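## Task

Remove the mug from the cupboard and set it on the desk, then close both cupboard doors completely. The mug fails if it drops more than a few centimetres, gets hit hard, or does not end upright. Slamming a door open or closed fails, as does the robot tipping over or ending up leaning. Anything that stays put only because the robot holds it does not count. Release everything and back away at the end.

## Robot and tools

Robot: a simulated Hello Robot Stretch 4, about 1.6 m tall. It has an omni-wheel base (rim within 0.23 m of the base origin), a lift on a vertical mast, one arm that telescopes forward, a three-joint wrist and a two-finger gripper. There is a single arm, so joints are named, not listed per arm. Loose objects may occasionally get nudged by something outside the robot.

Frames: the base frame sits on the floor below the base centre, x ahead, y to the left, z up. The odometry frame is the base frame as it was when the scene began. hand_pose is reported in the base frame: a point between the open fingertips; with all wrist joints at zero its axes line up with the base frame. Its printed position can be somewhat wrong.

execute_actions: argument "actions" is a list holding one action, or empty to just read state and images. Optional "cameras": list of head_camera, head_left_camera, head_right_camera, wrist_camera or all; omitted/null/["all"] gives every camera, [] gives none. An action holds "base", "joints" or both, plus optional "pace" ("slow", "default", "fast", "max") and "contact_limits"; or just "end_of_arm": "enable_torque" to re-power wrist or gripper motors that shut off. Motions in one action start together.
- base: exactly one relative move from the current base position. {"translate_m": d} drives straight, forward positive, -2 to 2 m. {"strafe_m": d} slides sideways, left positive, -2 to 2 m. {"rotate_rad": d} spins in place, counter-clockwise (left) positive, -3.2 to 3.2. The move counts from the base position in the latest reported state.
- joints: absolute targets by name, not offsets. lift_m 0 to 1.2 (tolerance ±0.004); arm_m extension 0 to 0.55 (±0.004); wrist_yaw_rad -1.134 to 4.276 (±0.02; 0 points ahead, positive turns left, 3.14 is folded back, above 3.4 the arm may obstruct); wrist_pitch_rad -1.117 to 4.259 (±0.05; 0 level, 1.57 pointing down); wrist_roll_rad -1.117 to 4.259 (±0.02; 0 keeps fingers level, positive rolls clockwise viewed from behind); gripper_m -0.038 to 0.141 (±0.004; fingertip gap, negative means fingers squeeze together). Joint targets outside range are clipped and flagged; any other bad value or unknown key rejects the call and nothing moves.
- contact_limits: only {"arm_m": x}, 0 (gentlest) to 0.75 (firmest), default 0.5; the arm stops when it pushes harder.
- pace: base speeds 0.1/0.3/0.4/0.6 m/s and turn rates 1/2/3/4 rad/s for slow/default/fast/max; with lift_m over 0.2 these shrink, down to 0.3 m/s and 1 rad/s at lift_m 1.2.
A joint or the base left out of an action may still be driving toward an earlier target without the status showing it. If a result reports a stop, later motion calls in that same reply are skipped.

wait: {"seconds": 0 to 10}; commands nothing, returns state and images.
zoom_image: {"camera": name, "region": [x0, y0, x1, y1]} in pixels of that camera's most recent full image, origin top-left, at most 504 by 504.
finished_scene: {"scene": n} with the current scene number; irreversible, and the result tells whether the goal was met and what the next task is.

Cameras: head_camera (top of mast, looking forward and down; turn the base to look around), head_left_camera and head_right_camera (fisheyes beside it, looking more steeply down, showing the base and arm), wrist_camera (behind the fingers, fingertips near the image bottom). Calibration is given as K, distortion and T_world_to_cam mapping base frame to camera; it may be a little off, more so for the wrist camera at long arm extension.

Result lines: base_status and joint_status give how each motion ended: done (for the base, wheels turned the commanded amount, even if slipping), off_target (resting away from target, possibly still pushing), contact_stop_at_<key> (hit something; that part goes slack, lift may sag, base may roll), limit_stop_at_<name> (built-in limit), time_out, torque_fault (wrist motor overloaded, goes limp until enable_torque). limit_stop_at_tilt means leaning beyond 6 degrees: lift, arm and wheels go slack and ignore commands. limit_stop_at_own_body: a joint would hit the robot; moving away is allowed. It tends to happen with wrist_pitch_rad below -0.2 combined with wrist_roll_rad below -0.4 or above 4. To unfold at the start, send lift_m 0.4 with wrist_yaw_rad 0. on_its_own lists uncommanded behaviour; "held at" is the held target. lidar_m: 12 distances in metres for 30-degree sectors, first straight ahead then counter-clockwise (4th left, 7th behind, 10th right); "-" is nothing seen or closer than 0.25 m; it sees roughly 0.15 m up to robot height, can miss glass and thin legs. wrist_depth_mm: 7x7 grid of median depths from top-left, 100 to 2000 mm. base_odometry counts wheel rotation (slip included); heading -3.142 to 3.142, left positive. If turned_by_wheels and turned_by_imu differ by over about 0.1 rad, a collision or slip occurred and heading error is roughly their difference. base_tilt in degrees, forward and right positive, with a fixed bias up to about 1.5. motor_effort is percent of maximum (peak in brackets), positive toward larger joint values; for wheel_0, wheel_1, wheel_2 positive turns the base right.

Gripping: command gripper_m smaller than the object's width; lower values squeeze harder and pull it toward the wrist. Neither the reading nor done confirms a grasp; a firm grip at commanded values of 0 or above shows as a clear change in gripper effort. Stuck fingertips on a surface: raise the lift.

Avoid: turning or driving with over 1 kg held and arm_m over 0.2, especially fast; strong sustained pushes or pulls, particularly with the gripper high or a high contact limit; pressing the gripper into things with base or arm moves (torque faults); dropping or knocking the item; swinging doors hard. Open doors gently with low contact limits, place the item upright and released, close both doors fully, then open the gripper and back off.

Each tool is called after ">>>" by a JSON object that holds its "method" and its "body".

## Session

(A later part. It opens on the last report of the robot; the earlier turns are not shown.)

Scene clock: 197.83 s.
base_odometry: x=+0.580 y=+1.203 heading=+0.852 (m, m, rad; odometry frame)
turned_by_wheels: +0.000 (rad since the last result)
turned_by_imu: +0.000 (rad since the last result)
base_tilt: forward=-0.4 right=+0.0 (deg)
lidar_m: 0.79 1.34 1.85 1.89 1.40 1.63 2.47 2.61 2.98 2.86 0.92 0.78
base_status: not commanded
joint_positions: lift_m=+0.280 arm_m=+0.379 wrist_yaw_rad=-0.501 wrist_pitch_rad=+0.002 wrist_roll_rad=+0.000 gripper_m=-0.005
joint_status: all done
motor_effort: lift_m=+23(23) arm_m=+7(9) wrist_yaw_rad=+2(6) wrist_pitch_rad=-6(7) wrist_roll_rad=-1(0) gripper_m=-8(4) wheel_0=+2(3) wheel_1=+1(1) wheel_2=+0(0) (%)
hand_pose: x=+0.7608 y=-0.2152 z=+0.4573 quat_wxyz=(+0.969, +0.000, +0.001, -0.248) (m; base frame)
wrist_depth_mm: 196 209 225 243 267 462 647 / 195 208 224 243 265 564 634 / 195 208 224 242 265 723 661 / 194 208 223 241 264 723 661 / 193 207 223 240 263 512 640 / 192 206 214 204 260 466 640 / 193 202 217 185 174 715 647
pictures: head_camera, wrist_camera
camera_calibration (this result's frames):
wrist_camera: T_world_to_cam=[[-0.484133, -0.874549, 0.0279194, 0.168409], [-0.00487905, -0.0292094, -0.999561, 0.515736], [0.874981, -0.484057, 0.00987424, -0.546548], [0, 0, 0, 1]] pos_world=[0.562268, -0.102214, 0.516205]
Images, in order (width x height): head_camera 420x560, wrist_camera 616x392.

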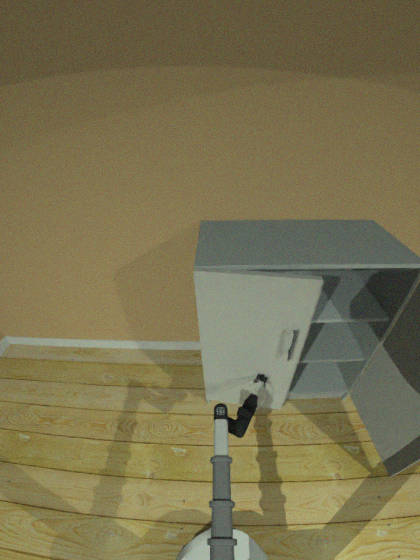

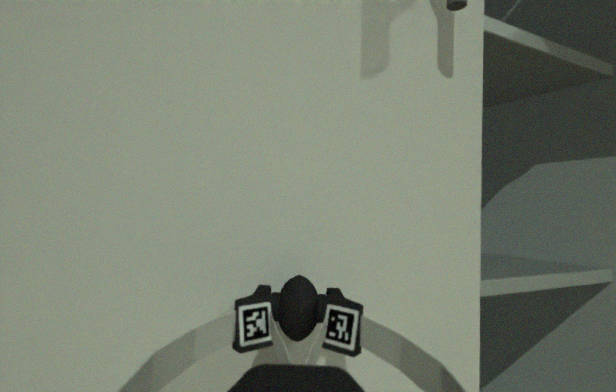

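>>> {"method": "execute_actions", "body": {"actions": [{"joints":{"arm_m":0.46},"pace":"slow","contact_limits":{"arm_m":0.2}}], "cameras": ["head_camera","wrist_camera"]}}

Scene clock: 199.43 s.
base_odometry: x=+0.580 y=+1.203 heading=+0.852 (m, m, rad; odometry frame)
turned_by_wheels: +0.000 (rad since the last result)
turned_by_imu: +0.004 (rad since the last result)
base_tilt: forward=-0.5 right=+0.1 (deg)
lidar_m: 0.80 1.34 1.86 1.89 1.40 1.65 2.47 2.59 2.98 2.87 0.92 0.84
base_status: not commanded
joint_positions: lift_m=+0.280 arm_m=+0.427 wrist_yaw_rad=-0.515 wrist_pitch_rad=+0.001 wrist_roll_rad=+0.000 gripper_m=-0.005
joint_status: arm_m contact_stop (moved +0.048 of +0.081)
on_its_own: arm_m is slack since a contact_stop (your +0.460 is given up); wrist_yaw_rad is at rest, and its effort (+42) is outside its rest range (-13 to +13)
motor_effort: lift_m=+23(23) arm_m=+0(18) wrist_yaw_rad=+42(54) wrist_pitch_rad=-4(7) wrist_roll_rad=-2(1) gripper_m=-7(5) wheel_0=+8(9) wheel_1=+2(6) wheel_2=-6(6) (%)
contact_limits: arm_m 0.2
hand_pose: x=+0.8058 y=-0.2181 z=+0.4576 quat_wxyz=(+0.967, +0.000, +0.001, -0.255) (m; base frame)
wrist_depth_mm: 179 196 219 245 282 433 517 / 178 196 217 245 281 603 627 / 178 196 217 246 281 750 668 / 178 195 216 244 279 750 661 / 177 195 217 243 278 627 640 / 177 193 206 203 278 421 627 / 177 188 206 176 182 732 647
pictures: head_camera, wrist_camera
camera_calibration (this result's frames):
wrist_camera: T_world_to_cam=[[-0.496554, -0.867557, 0.0279119, 0.19914], [-0.00438391, -0.0296493, -0.999551, 0.51567], [0.867995, -0.496453, 0.0109192, -0.584966], [0, 0, 0, 1]] pos_world=[0.608892, -0.102354, 0.516268]
Images, in order (width x height): head_camera 420x560, wrist_camera 616x392.

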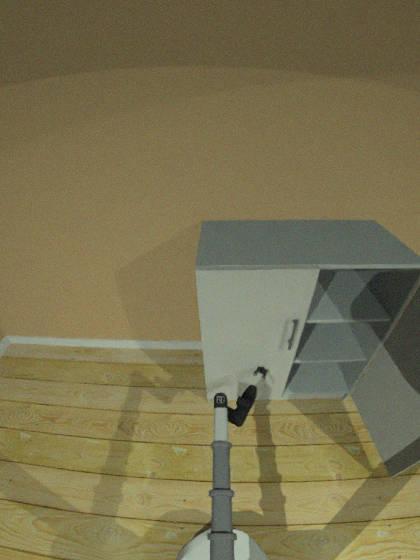

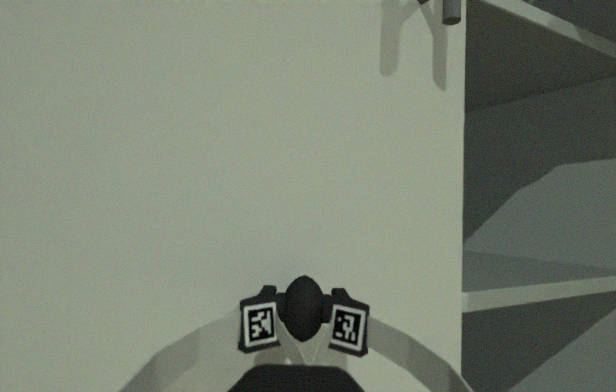

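>>> {"method": "execute_actions", "body": {"actions": [{"base":{"translate_m":-0.22},"joints":{"arm_m":0.0}}], "cameras": []}}

>>> {"method": "execute_actions", "body": {"actions": [{"base":{"strafe_m":-1.15},"joints":{"wrist_yaw_rad":0.5}}]}}

Scene clock: 202.00 s.
base_odometry: x=+0.435 y=+1.037 heading=+0.851 (m, m, rad; odometry frame)
turned_by_wheels: +0.000 (rad since the last result)
turned_by_imu: +0.000 (rad since the last result)
base_tilt: forward=-0.6 right=-0.1 (deg)
lidar_m: 1.03 1.56 1.96 1.88 1.29 1.63 2.22 2.37 2.96 2.86 1.04 1.05
base_status: done
joint_positions: lift_m=+0.280 arm_m=+0.002 wrist_yaw_rad=-0.500 wrist_pitch_rad=+0.002 wrist_roll_rad=+0.000 gripper_m=-0.005
joint_status: all done
motor_effort: lift_m=+23(23) arm_m=-7(7) wrist_yaw_rad=+0(42) wrist_pitch_rad=-7(7) wrist_roll_rad=-1(1) gripper_m=-3(3) wheel_0=-2(5) wheel_1=-2(4) wheel_2=+1(10) (%)
hand_pose: x=+0.3843 y=-0.2151 z=+0.4572 quat_wxyz=(+0.969, +0.000, +0.001, -0.248) (m; base frame)
wrist_depth_mm: 707 778 878 1160 1060 842 - / 715 778 866 1430 1042 854 - / 707 788 854 1229 1042 831 - / 715 778 854 1397 1042 842 - / 707 768 854 1336 1008 831 - / 707 778 820 204 1008 820 1756 / 715 750 842 186 175 798 1205
pictures: none
No camera images: the call's "cameras" was empty. Leave "cameras" out to get every camera's image.

Scene clock: 207.17 s.
base_odometry: x=+1.300 y=+0.280 heading=+0.852 (m, m, rad; odometry frame)
turned_by_wheels: +0.000 (rad since the last result)
turned_by_imu: -0.003 (rad since the last result)
base_tilt: forward=-0.5 right=+0.0 (deg)
lidar_m: 1.26 0.64 1.48 2.37 2.40 2.39 2.28 2.36 1.78 1.71 1.79 1.53
base_status: done
joint_positions: lift_m=+0.280 arm_m=+0.002 wrist_yaw_rad=+0.500 wrist_pitch_rad=+0.002 wrist_roll_rad=+0.000 gripper_m=-0.005
joint_status: all done
motor_effort: lift_m=+23(23) arm_m=-6(7) wrist_yaw_rad=+0(3) wrist_pitch_rad=-7(6) wrist_roll_rad=-1(2) gripper_m=-10(7) wheel_0=+0(11) wheel_1=+2(8) wheel_2=+0(2) (%)
hand_pose: x=+0.4681 y=+0.0615 z=+0.4572 quat_wxyz=(+0.969, +0.000, +0.001, +0.247) (m; base frame)
wrist_depth_mm: - 1255 473 732 1205 1118 1025 / - 1160 488 732 1182 1138 1025 / - 1182 484 732 1205 1118 1025 / - 1138 492 741 1205 1118 1008 / - 1118 488 741 1205 1118 1008 / 1708 1098 433 204 1182 1098 1008 / 1281 1118 449 185 175 1098 991
pictures: head_camera, head_left_camera, head_right_camera, wrist_camera
camera_calibration (this result's frames):
wrist_camera: T_world_to_cam=[[0.474722, -0.879693, 0.0279184, -0.179844], [0.0216918, -0.0200168, -0.999564, 0.509302], [0.879868, 0.475121, 0.00957971, -0.217744], [0, 0, 0, 1]] pos_world=[0.265914, -0.0445576, 0.516187]
Images, in order (width x height): head_camera 420x560, head_left_camera 420x672, head_right_camera 420x672, wrist_camera 616x392.

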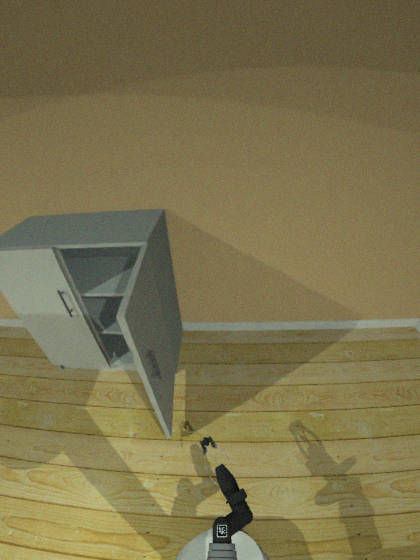

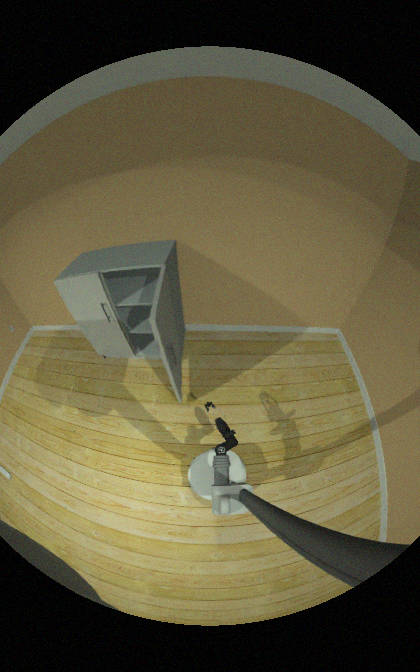

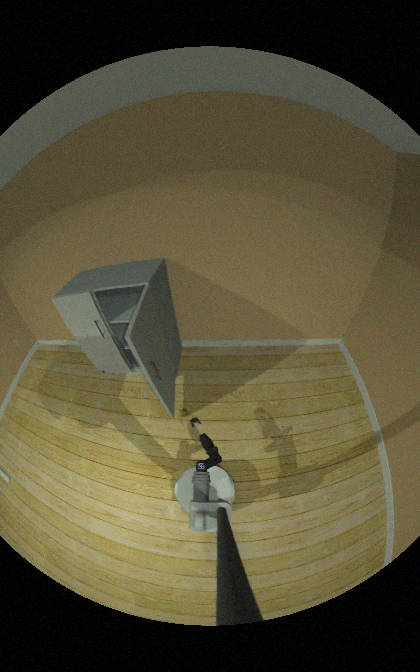

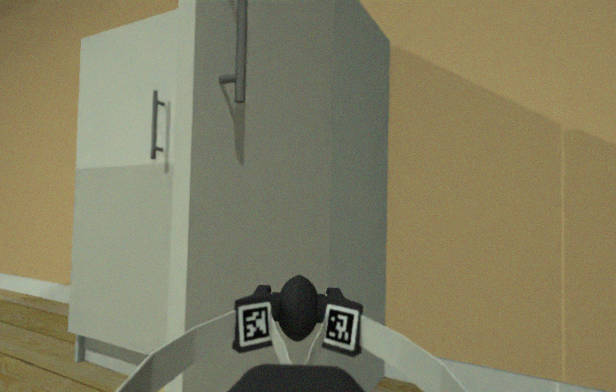

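>>> {"method": "execute_actions", "body": {"actions": [{"base":{"strafe_m":0.17},"joints":{"arm_m":0.25}}], "cameras": ["head_camera"]}}

>>> {"method": "execute_actions", "body": {"actions": [{"base":{"strafe_m":0.33},"pace":"slow"}], "cameras": ["head_camera"]}}

Scene clock: 209.17 s.
base_odometry: x=+1.172 y=+0.392 heading=+0.852 (m, m, rad; odometry frame)
turned_by_wheels: +0.000 (rad since the last result)
turned_by_imu: +0.000 (rad since the last result)
base_tilt: forward=-0.5 right=+0.0 (deg)
lidar_m: 0.61 1.10 1.47 2.28 2.22 2.34 2.28 2.36 1.94 1.89 1.97 1.54
base_status: done
joint_positions: lift_m=+0.280 arm_m=+0.249 wrist_yaw_rad=+0.500 wrist_pitch_rad=+0.002 wrist_roll_rad=+0.000 gripper_m=-0.005
joint_status: all done
motor_effort: lift_m=+23(23) arm_m=+7(7) wrist_yaw_rad=-1(1) wrist_pitch_rad=-6(8) wrist_roll_rad=-1(1) gripper_m=-6(7) wheel_0=+2(11) wheel_1=-1(9) wheel_2=+1(1) (%)
hand_pose: x=+0.7148 y=+0.0616 z=+0.4573 quat_wxyz=(+0.969, +0.000, +0.001, +0.247) (m; base frame)
wrist_depth_mm: 148 180 239 362 715 917 820 / 148 180 241 364 707 904 820 / 147 180 240 364 715 904 820 / 146 180 241 364 715 878 809 / 145 180 241 366 723 878 809 / 145 181 211 204 723 891 809 / 145 169 221 185 174 878 809
pictures: head_camera
Images, in order (width x height): head_camera 420x560.

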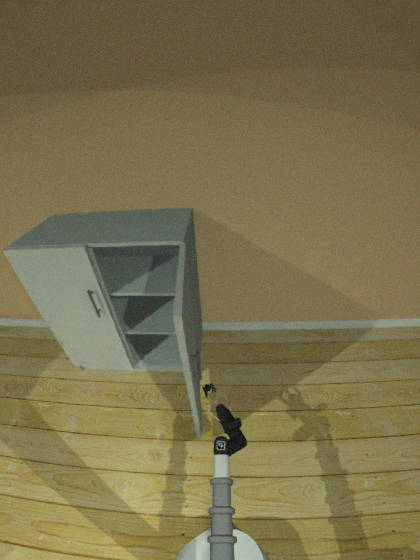

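Scene clock: 213.63 s.
base_odometry: x=+0.924 y=+0.609 heading=+0.852 (m, m, rad; odometry frame)
turned_by_wheels: +0.000 (rad since the last result)
turned_by_imu: +0.000 (rad since the last result)
base_tilt: forward=-0.5 right=+0.0 (deg)
lidar_m: 0.68 1.07 2.16 2.32 1.89 2.34 2.27 2.36 2.31 2.21 2.13 1.56
base_status: done
joint_positions: lift_m=+0.280 arm_m=+0.249 wrist_yaw_rad=+0.500 wrist_pitch_rad=+0.002 wrist_roll_rad=+0.000 gripper_m=-0.005
joint_status: not commanded
motor_effort: lift_m=+23(23) arm_m=+7(7) wrist_yaw_rad=+1(13) wrist_pitch_rad=-6(7) wrist_roll_rad=-1(0) gripper_m=-1(7) wheel_0=-1(8) wheel_1=+2(6) wheel_2=+0(1) (%)
hand_pose: x=+0.7148 y=+0.0615 z=+0.4573 quat_wxyz=(+0.969, +0.000, +0.001, +0.247) (m; base frame)
wrist_depth_mm: 1863 798 234 246 271 301 336 / 1808 798 232 245 270 300 334 / 1756 788 232 244 270 300 334 / 1756 788 230 243 268 298 332 / 1756 788 229 242 267 298 329 / 1708 778 224 204 265 294 330 / 1281 759 220 185 175 294 327
pictures: head_camera
Images, in order (width x height): head_camera 420x560.

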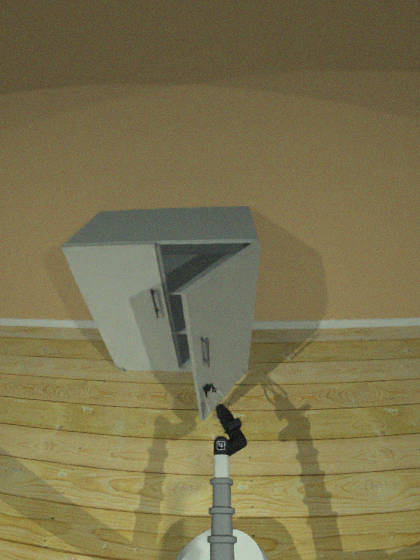

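>>> {"method": "execute_actions", "body": {"actions": [{"joints":{"arm_m":0.45},"pace":"slow"}], "cameras": ["head_camera"]}}

>>> {"method": "execute_actions", "body": {"actions": [{"joints":{"arm_m":0.55},"pace":"slow","contact_limits":{"arm_m":0.2}}], "cameras": ["head_camera","wrist_camera"]}}

Scene clock: 217.03 s.
base_odometry: x=+0.924 y=+0.609 heading=+0.852 (m, m, rad; odometry frame)
turned_by_wheels: +0.000 (rad since the last result)
turned_by_imu: +0.000 (rad since the last result)
base_tilt: forward=-0.4 right=+0.1 (deg)
lidar_m: 0.84 0.88 2.16 2.31 1.88 2.36 2.26 2.34 2.29 2.21 2.09 1.56
base_status: not commanded
joint_positions: lift_m=+0.280 arm_m=+0.449 wrist_yaw_rad=+0.500 wrist_pitch_rad=+0.002 wrist_roll_rad=+0.000 gripper_m=-0.005
joint_status: all done
motor_effort: lift_m=+23(23) arm_m=+7(9) wrist_yaw_rad=-1(2) wrist_pitch_rad=-6(6) wrist_roll_rad=-1(1) gripper_m=-7(5) wheel_0=-1(1) wheel_1=+1(1) wheel_2=+0(0) (%)
hand_pose: x=+0.9147 y=+0.0617 z=+0.4573 quat_wxyz=(+0.969, +0.000, +0.001, +0.248) (m; base frame)
wrist_depth_mm: 257 253 247 242 237 234 230 / 255 250 245 240 236 233 229 / 255 249 244 240 236 230 228 / 252 248 244 239 235 229 227 / 252 246 241 237 232 229 225 / 250 245 240 204 231 227 224 / 248 243 238 186 175 227 224
pictures: head_camera
Images, in order (width x height): head_camera 420x560.

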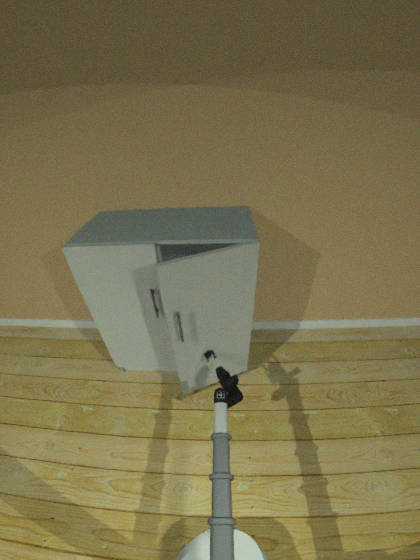

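Scene clock: 219.33 s.
base_odometry: x=+0.924 y=+0.609 heading=+0.852 (m, m, rad; odometry frame)
turned_by_wheels: +0.000 (rad since the last result)
turned_by_imu: +0.000 (rad since the last result)
base_tilt: forward=-0.6 right=+0.0 (deg)
lidar_m: 1.01 1.06 2.18 2.27 1.91 2.34 2.27 2.35 2.31 2.22 2.10 1.55
base_status: not commanded
joint_positions: lift_m=+0.280 arm_m=+0.549 wrist_yaw_rad=+0.500 wrist_pitch_rad=+0.002 wrist_roll_rad=+0.000 gripper_m=-0.005
joint_status: all done
motor_effort: lift_m=+23(23) arm_m=+7(7) wrist_yaw_rad=-1(4) wrist_pitch_rad=-7(6) wrist_roll_rad=-2(1) gripper_m=-8(7) wheel_0=-1(1) wheel_1=+2(1) wheel_2=+0(0) (%)
contact_limits: arm_m 0.2
hand_pose: x=+1.0147 y=+0.0617 z=+0.4573 quat_wxyz=(+0.969, +0.000, +0.001, +0.248) (m; base frame)
wrist_depth_mm: 394 319 281 247 221 200 186 / 402 320 278 246 220 198 185 / 397 320 276 244 218 198 184 / 394 317 274 242 216 196 183 / 389 312 273 241 216 195 182 / 387 309 266 204 211 194 181 / 382 309 259 185 174 191 180
pictures: head_camera, wrist_camera
camera_calibration (this result's frames):
wrist_camera: T_world_to_cam=[[0.475163, -0.879455, 0.0279173, -0.439646], [0.021874, -0.0199116, -0.999562, 0.497313], [0.879626, 0.475566, 0.00977596, -0.698599], [0, 0, 0, 1]] pos_world=[0.812531, -0.044516, 0.516199]
Images, in order (width x height): head_camera 420x560, wrist_camera 616x392.

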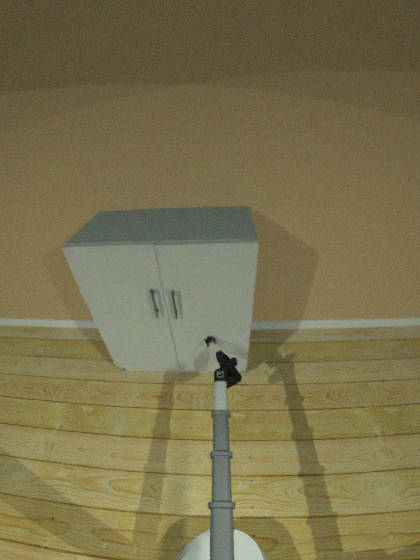

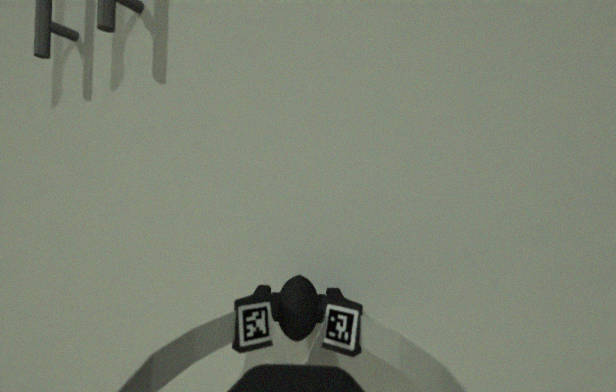

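Nearly shut; push a bit more until contact.

>>> {"method": "execute_actions", "body": {"actions": [{"base":{"translate_m":0.03},"pace":"slow"}], "cameras": ["head_camera","wrist_camera"]}}

Scene clock: 221.50 s.
base_odometry: x=+0.911 y=+0.590 heading=+0.888 (m, m, rad; odometry frame)
turned_by_wheels: +0.036 (rad since the last result)
turned_by_imu: +0.022 (rad since the last result)
base_tilt: forward=-0.4 right=+0.1 (deg)
lidar_m: 1.04 1.07 2.23 1.96 1.89 2.31 2.25 2.34 2.28 2.20 2.10 1.56
base_status: translate_m contact_stop (by the wheels' count: -0.023 of +0.030)
joint_positions: lift_m=+0.280 arm_m=+0.549 wrist_yaw_rad=+0.500 wrist_pitch_rad=+0.002 wrist_roll_rad=+0.000 gripper_m=-0.005
joint_status: not commanded
on_its_own: the wheels are slack since a contact_stop
motor_effort: lift_m=+23(23) arm_m=+7(14) wrist_yaw_rad=-1(57) wrist_pitch_rad=-7(7) wrist_roll_rad=-1(1) gripper_m=-6(10) wheel_0=+0(4) wheel_1=+0(9) wheel_2=+0(35) (%)
hand_pose: x=+1.0148 y=+0.0616 z=+0.4572 quat_wxyz=(+0.969, +0.000, +0.001, +0.247) (m; base frame)
wrist_depth_mm: 466 384 325 281 248 222 205 / 459 379 322 279 246 221 205 / 455 377 319 277 244 220 204 / 449 373 317 276 244 218 202 / 445 368 315 273 241 217 201 / 439 366 306 204 238 216 200 / 436 362 296 185 175 212 200
pictures: head_camera, wrist_camera
camera_calibration (this result's frames):
wrist_camera: T_world_to_cam=[[0.474873, -0.879611, 0.0279179, -0.439444], [0.021747, -0.0199846, -0.999564, 0.497411], [0.879786, 0.475273, 0.00963876, -0.698665], [0, 0, 0, 1]] pos_world=[0.812539, -0.0445432, 0.516196]
Images, in order (width x height): head_camera 420x560, wrist_camera 616x392.

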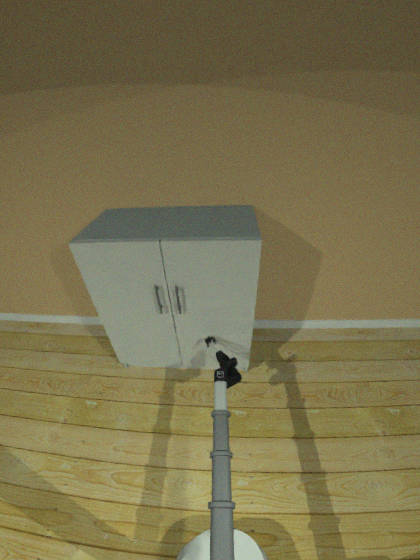

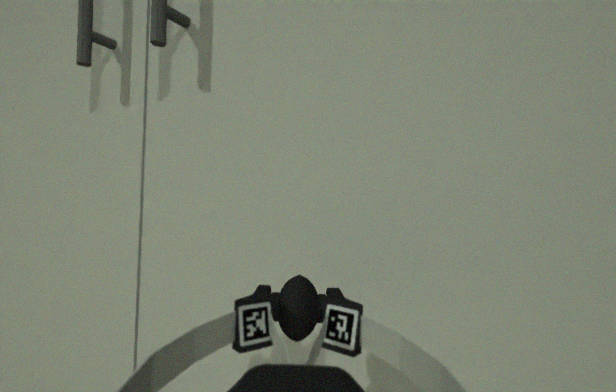

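>>> {"method": "execute_actions", "body": {"actions": [{"base":{"strafe_m":0.25},"joints":{"arm_m":0.1,"wrist_yaw_rad":0,"lift_m":0.3}}], "cameras": ["head_camera","wrist_camera"]}}

>>> {"method": "zoom_image", "body": {"camera": "head_camera", "region": [100, 190, 330, 390]}}

Scene clock: 224.07 s.
base_odometry: x=+0.717 y=+0.748 heading=+0.888 (m, m, rad; odometry frame)
turned_by_wheels: +0.000 (rad since the last result)
turned_by_imu: +0.000 (rad since the last result)
base_tilt: forward=-0.4 right=+0.0 (deg)
lidar_m: 1.01 1.12 2.26 1.96 1.64 2.26 2.23 2.35 2.52 2.46 2.11 1.08
base_status: done
joint_positions: lift_m=+0.300 arm_m=+0.101 wrist_yaw_rad=+0.000 wrist_pitch_rad=+0.002 wrist_roll_rad=+0.000 gripper_m=-0.005
joint_status: all done
motor_effort: lift_m=+23(24) arm_m=-7(6) wrist_yaw_rad=+0(6) wrist_pitch_rad=-7(8) wrist_roll_rad=+0(0) gripper_m=-7(6) wheel_0=+0(9) wheel_1=-2(8) wheel_2=+0(1) (%)
hand_pose: x=+0.5606 y=-0.0874 z=+0.4772 quat_wxyz=(+1.000, +0.000, +0.001, +0.000) (m; base frame)
wrist_depth_mm: 759 741 741 723 723 732 1182 / 750 741 741 732 715 723 1160 / 741 732 732 723 723 707 1160 / 741 723 715 723 715 707 1138 / 723 732 723 715 715 723 1182 / 723 723 715 204 715 707 1182 / 723 723 715 186 175 707 1138
pictures: head_camera, wrist_camera
camera_calibration (this result's frames):
wrist_camera: T_world_to_cam=[[-0.00505494, -0.999597, 0.0279188, -0.096877], [0.00942327, -0.0279655, -0.999564, 0.53052], [0.999943, -0.00478965, 0.00956084, -0.337762], [0, 0, 0, 1]] pos_world=[0.332254, -0.0836195, 0.536223]
Images, in order (width x height): head_camera 420x560, wrist_camera 616x392.

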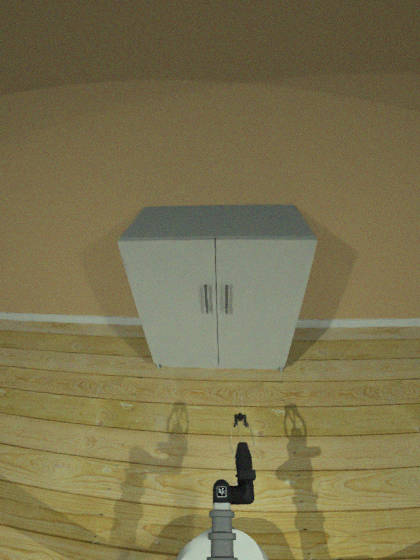

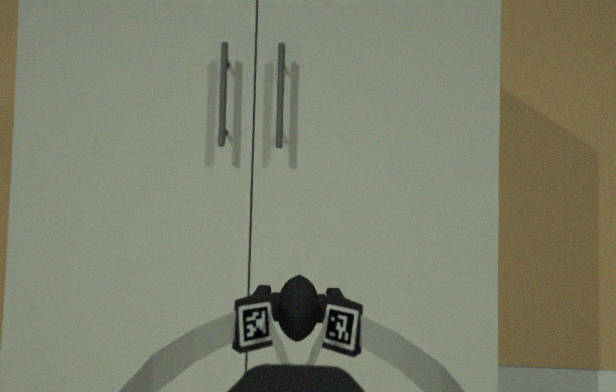

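Region (100, 190, 330, 390) of head_camera's 420x560 image, scaled by 2.191, with more detail than that image has; it fills the top 438 rows of this view, and the rest is white.

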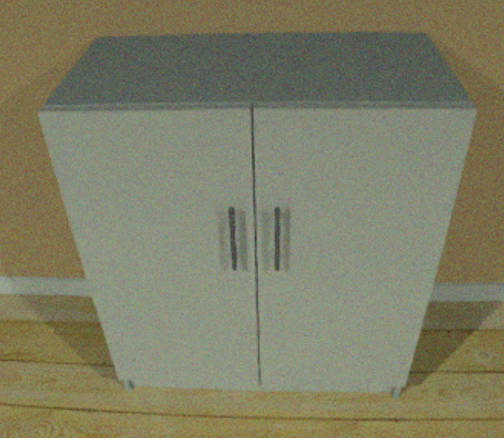

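>>> {"method": "execute_actions", "body": {"actions": [], "cameras": ["head_left_camera"]}}

Scene clock: 224.10 s.
base_odometry: x=+0.717 y=+0.748 heading=+0.888 (m, m, rad; odometry frame)
turned_by_wheels: +0.000 (rad since the last result)
turned_by_imu: +0.000 (rad since the last result)
base_tilt: forward=-0.5 right=+0.2 (deg)
lidar_m: 1.03 1.09 2.25 1.97 1.65 2.23 2.23 2.36 2.54 2.45 2.10 1.10
base_status: done
joint_positions: lift_m=+0.300 arm_m=+0.101 wrist_yaw_rad=+0.000 wrist_pitch_rad=+0.002 wrist_roll_rad=+0.000 gripper_m=-0.005
joint_status: all done
motor_effort: lift_m=+23(24) arm_m=-7(6) wrist_yaw_rad=+0(6) wrist_pitch_rad=-8(8) wrist_roll_rad=+0(0) gripper_m=-11(6) wheel_0=+0(9) wheel_1=-2(8) wheel_2=+0(1) (%)
hand_pose: x=+0.5606 y=-0.0874 z=+0.4772 quat_wxyz=(+1.000, +0.000, +0.001, +0.000) (m; base frame)
wrist_depth_mm: 741 750 741 732 723 732 1182 / 741 732 732 732 723 723 1182 / 741 741 732 723 723 715 1160 / 732 732 732 723 723 715 1182 / 732 723 723 723 723 723 1160 / 723 715 723 205 699 707 1160 / 732 732 715 186 175 715 1160
pictures: head_left_camera
Images, in order (width x height): head_left_camera 420x672.

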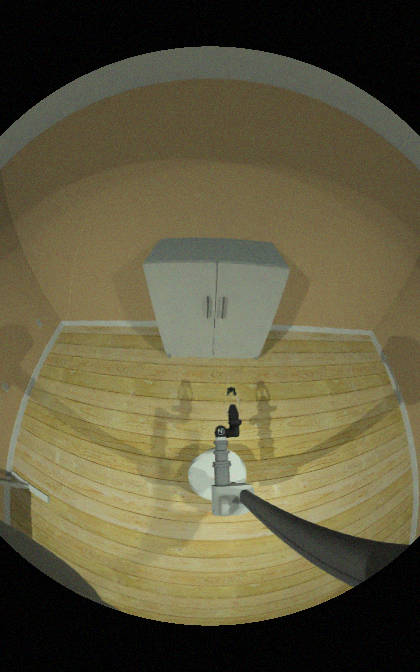

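Check the mug with a quick turn.

>>> {"method": "execute_actions", "body": {"actions": [{"base":{"rotate_rad":2.0}}], "cameras": ["head_camera","head_left_camera"]}}

Scene clock: 226.43 s.
base_odometry: x=+0.717 y=+0.748 heading=+2.888 (m, m, rad; odometry frame)
turned_by_wheels: +2.000 (rad since the last result)
turned_by_imu: +2.007 (rad since the last result)
base_tilt: forward=-0.4 right=+0.0 (deg)
lidar_m: 1.64 2.05 2.23 2.28 2.62 2.47 2.34 1.13 1.03 1.07 2.06 2.31
base_status: done
joint_positions: lift_m=+0.300 arm_m=+0.101 wrist_yaw_rad=+0.000 wrist_pitch_rad=+0.002 wrist_roll_rad=+0.000 gripper_m=-0.005
joint_status: not commanded
motor_effort: lift_m=+23(23) arm_m=-7(7) wrist_yaw_rad=-1(2) wrist_pitch_rad=-7(7) wrist_roll_rad=-1(1) gripper_m=-7(9) wheel_0=-2(6) wheel_1=+0(6) wheel_2=-1(12) (%)
hand_pose: x=+0.5606 y=-0.0874 z=+0.4772 quat_wxyz=(+1.000, +0.000, +0.001, +0.000) (m; base frame)
wrist_depth_mm: - - - - - 1808 1618 / - - - - - 1808 1618 / - - - 1708 1921 1808 1661 / - - - - 1921 1808 1618 / - - - - 1983 1808 1576 / 1921 - - 204 1921 1756 1576 / 1308 1205 1138 185 175 1397 1397
pictures: head_camera, head_left_camera
Images, in order (width x height): head_camera 420x560, head_left_camera 420x672.

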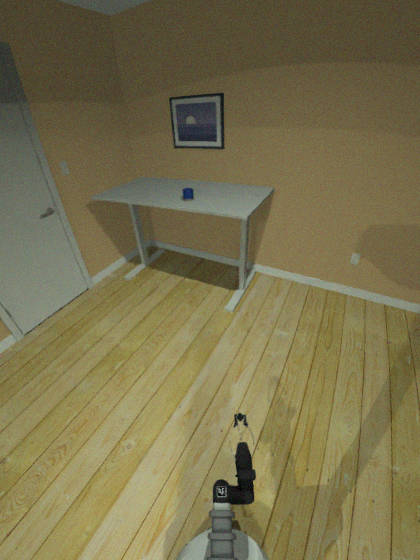

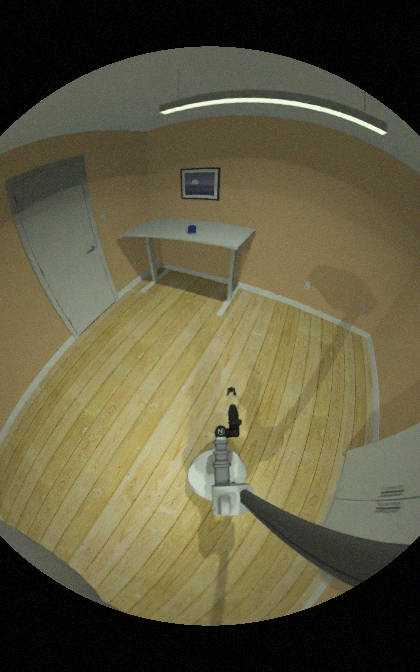

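>>> {"method": "finished_scene", "body": {"scene": 1}}

The scene is finished: the task was done.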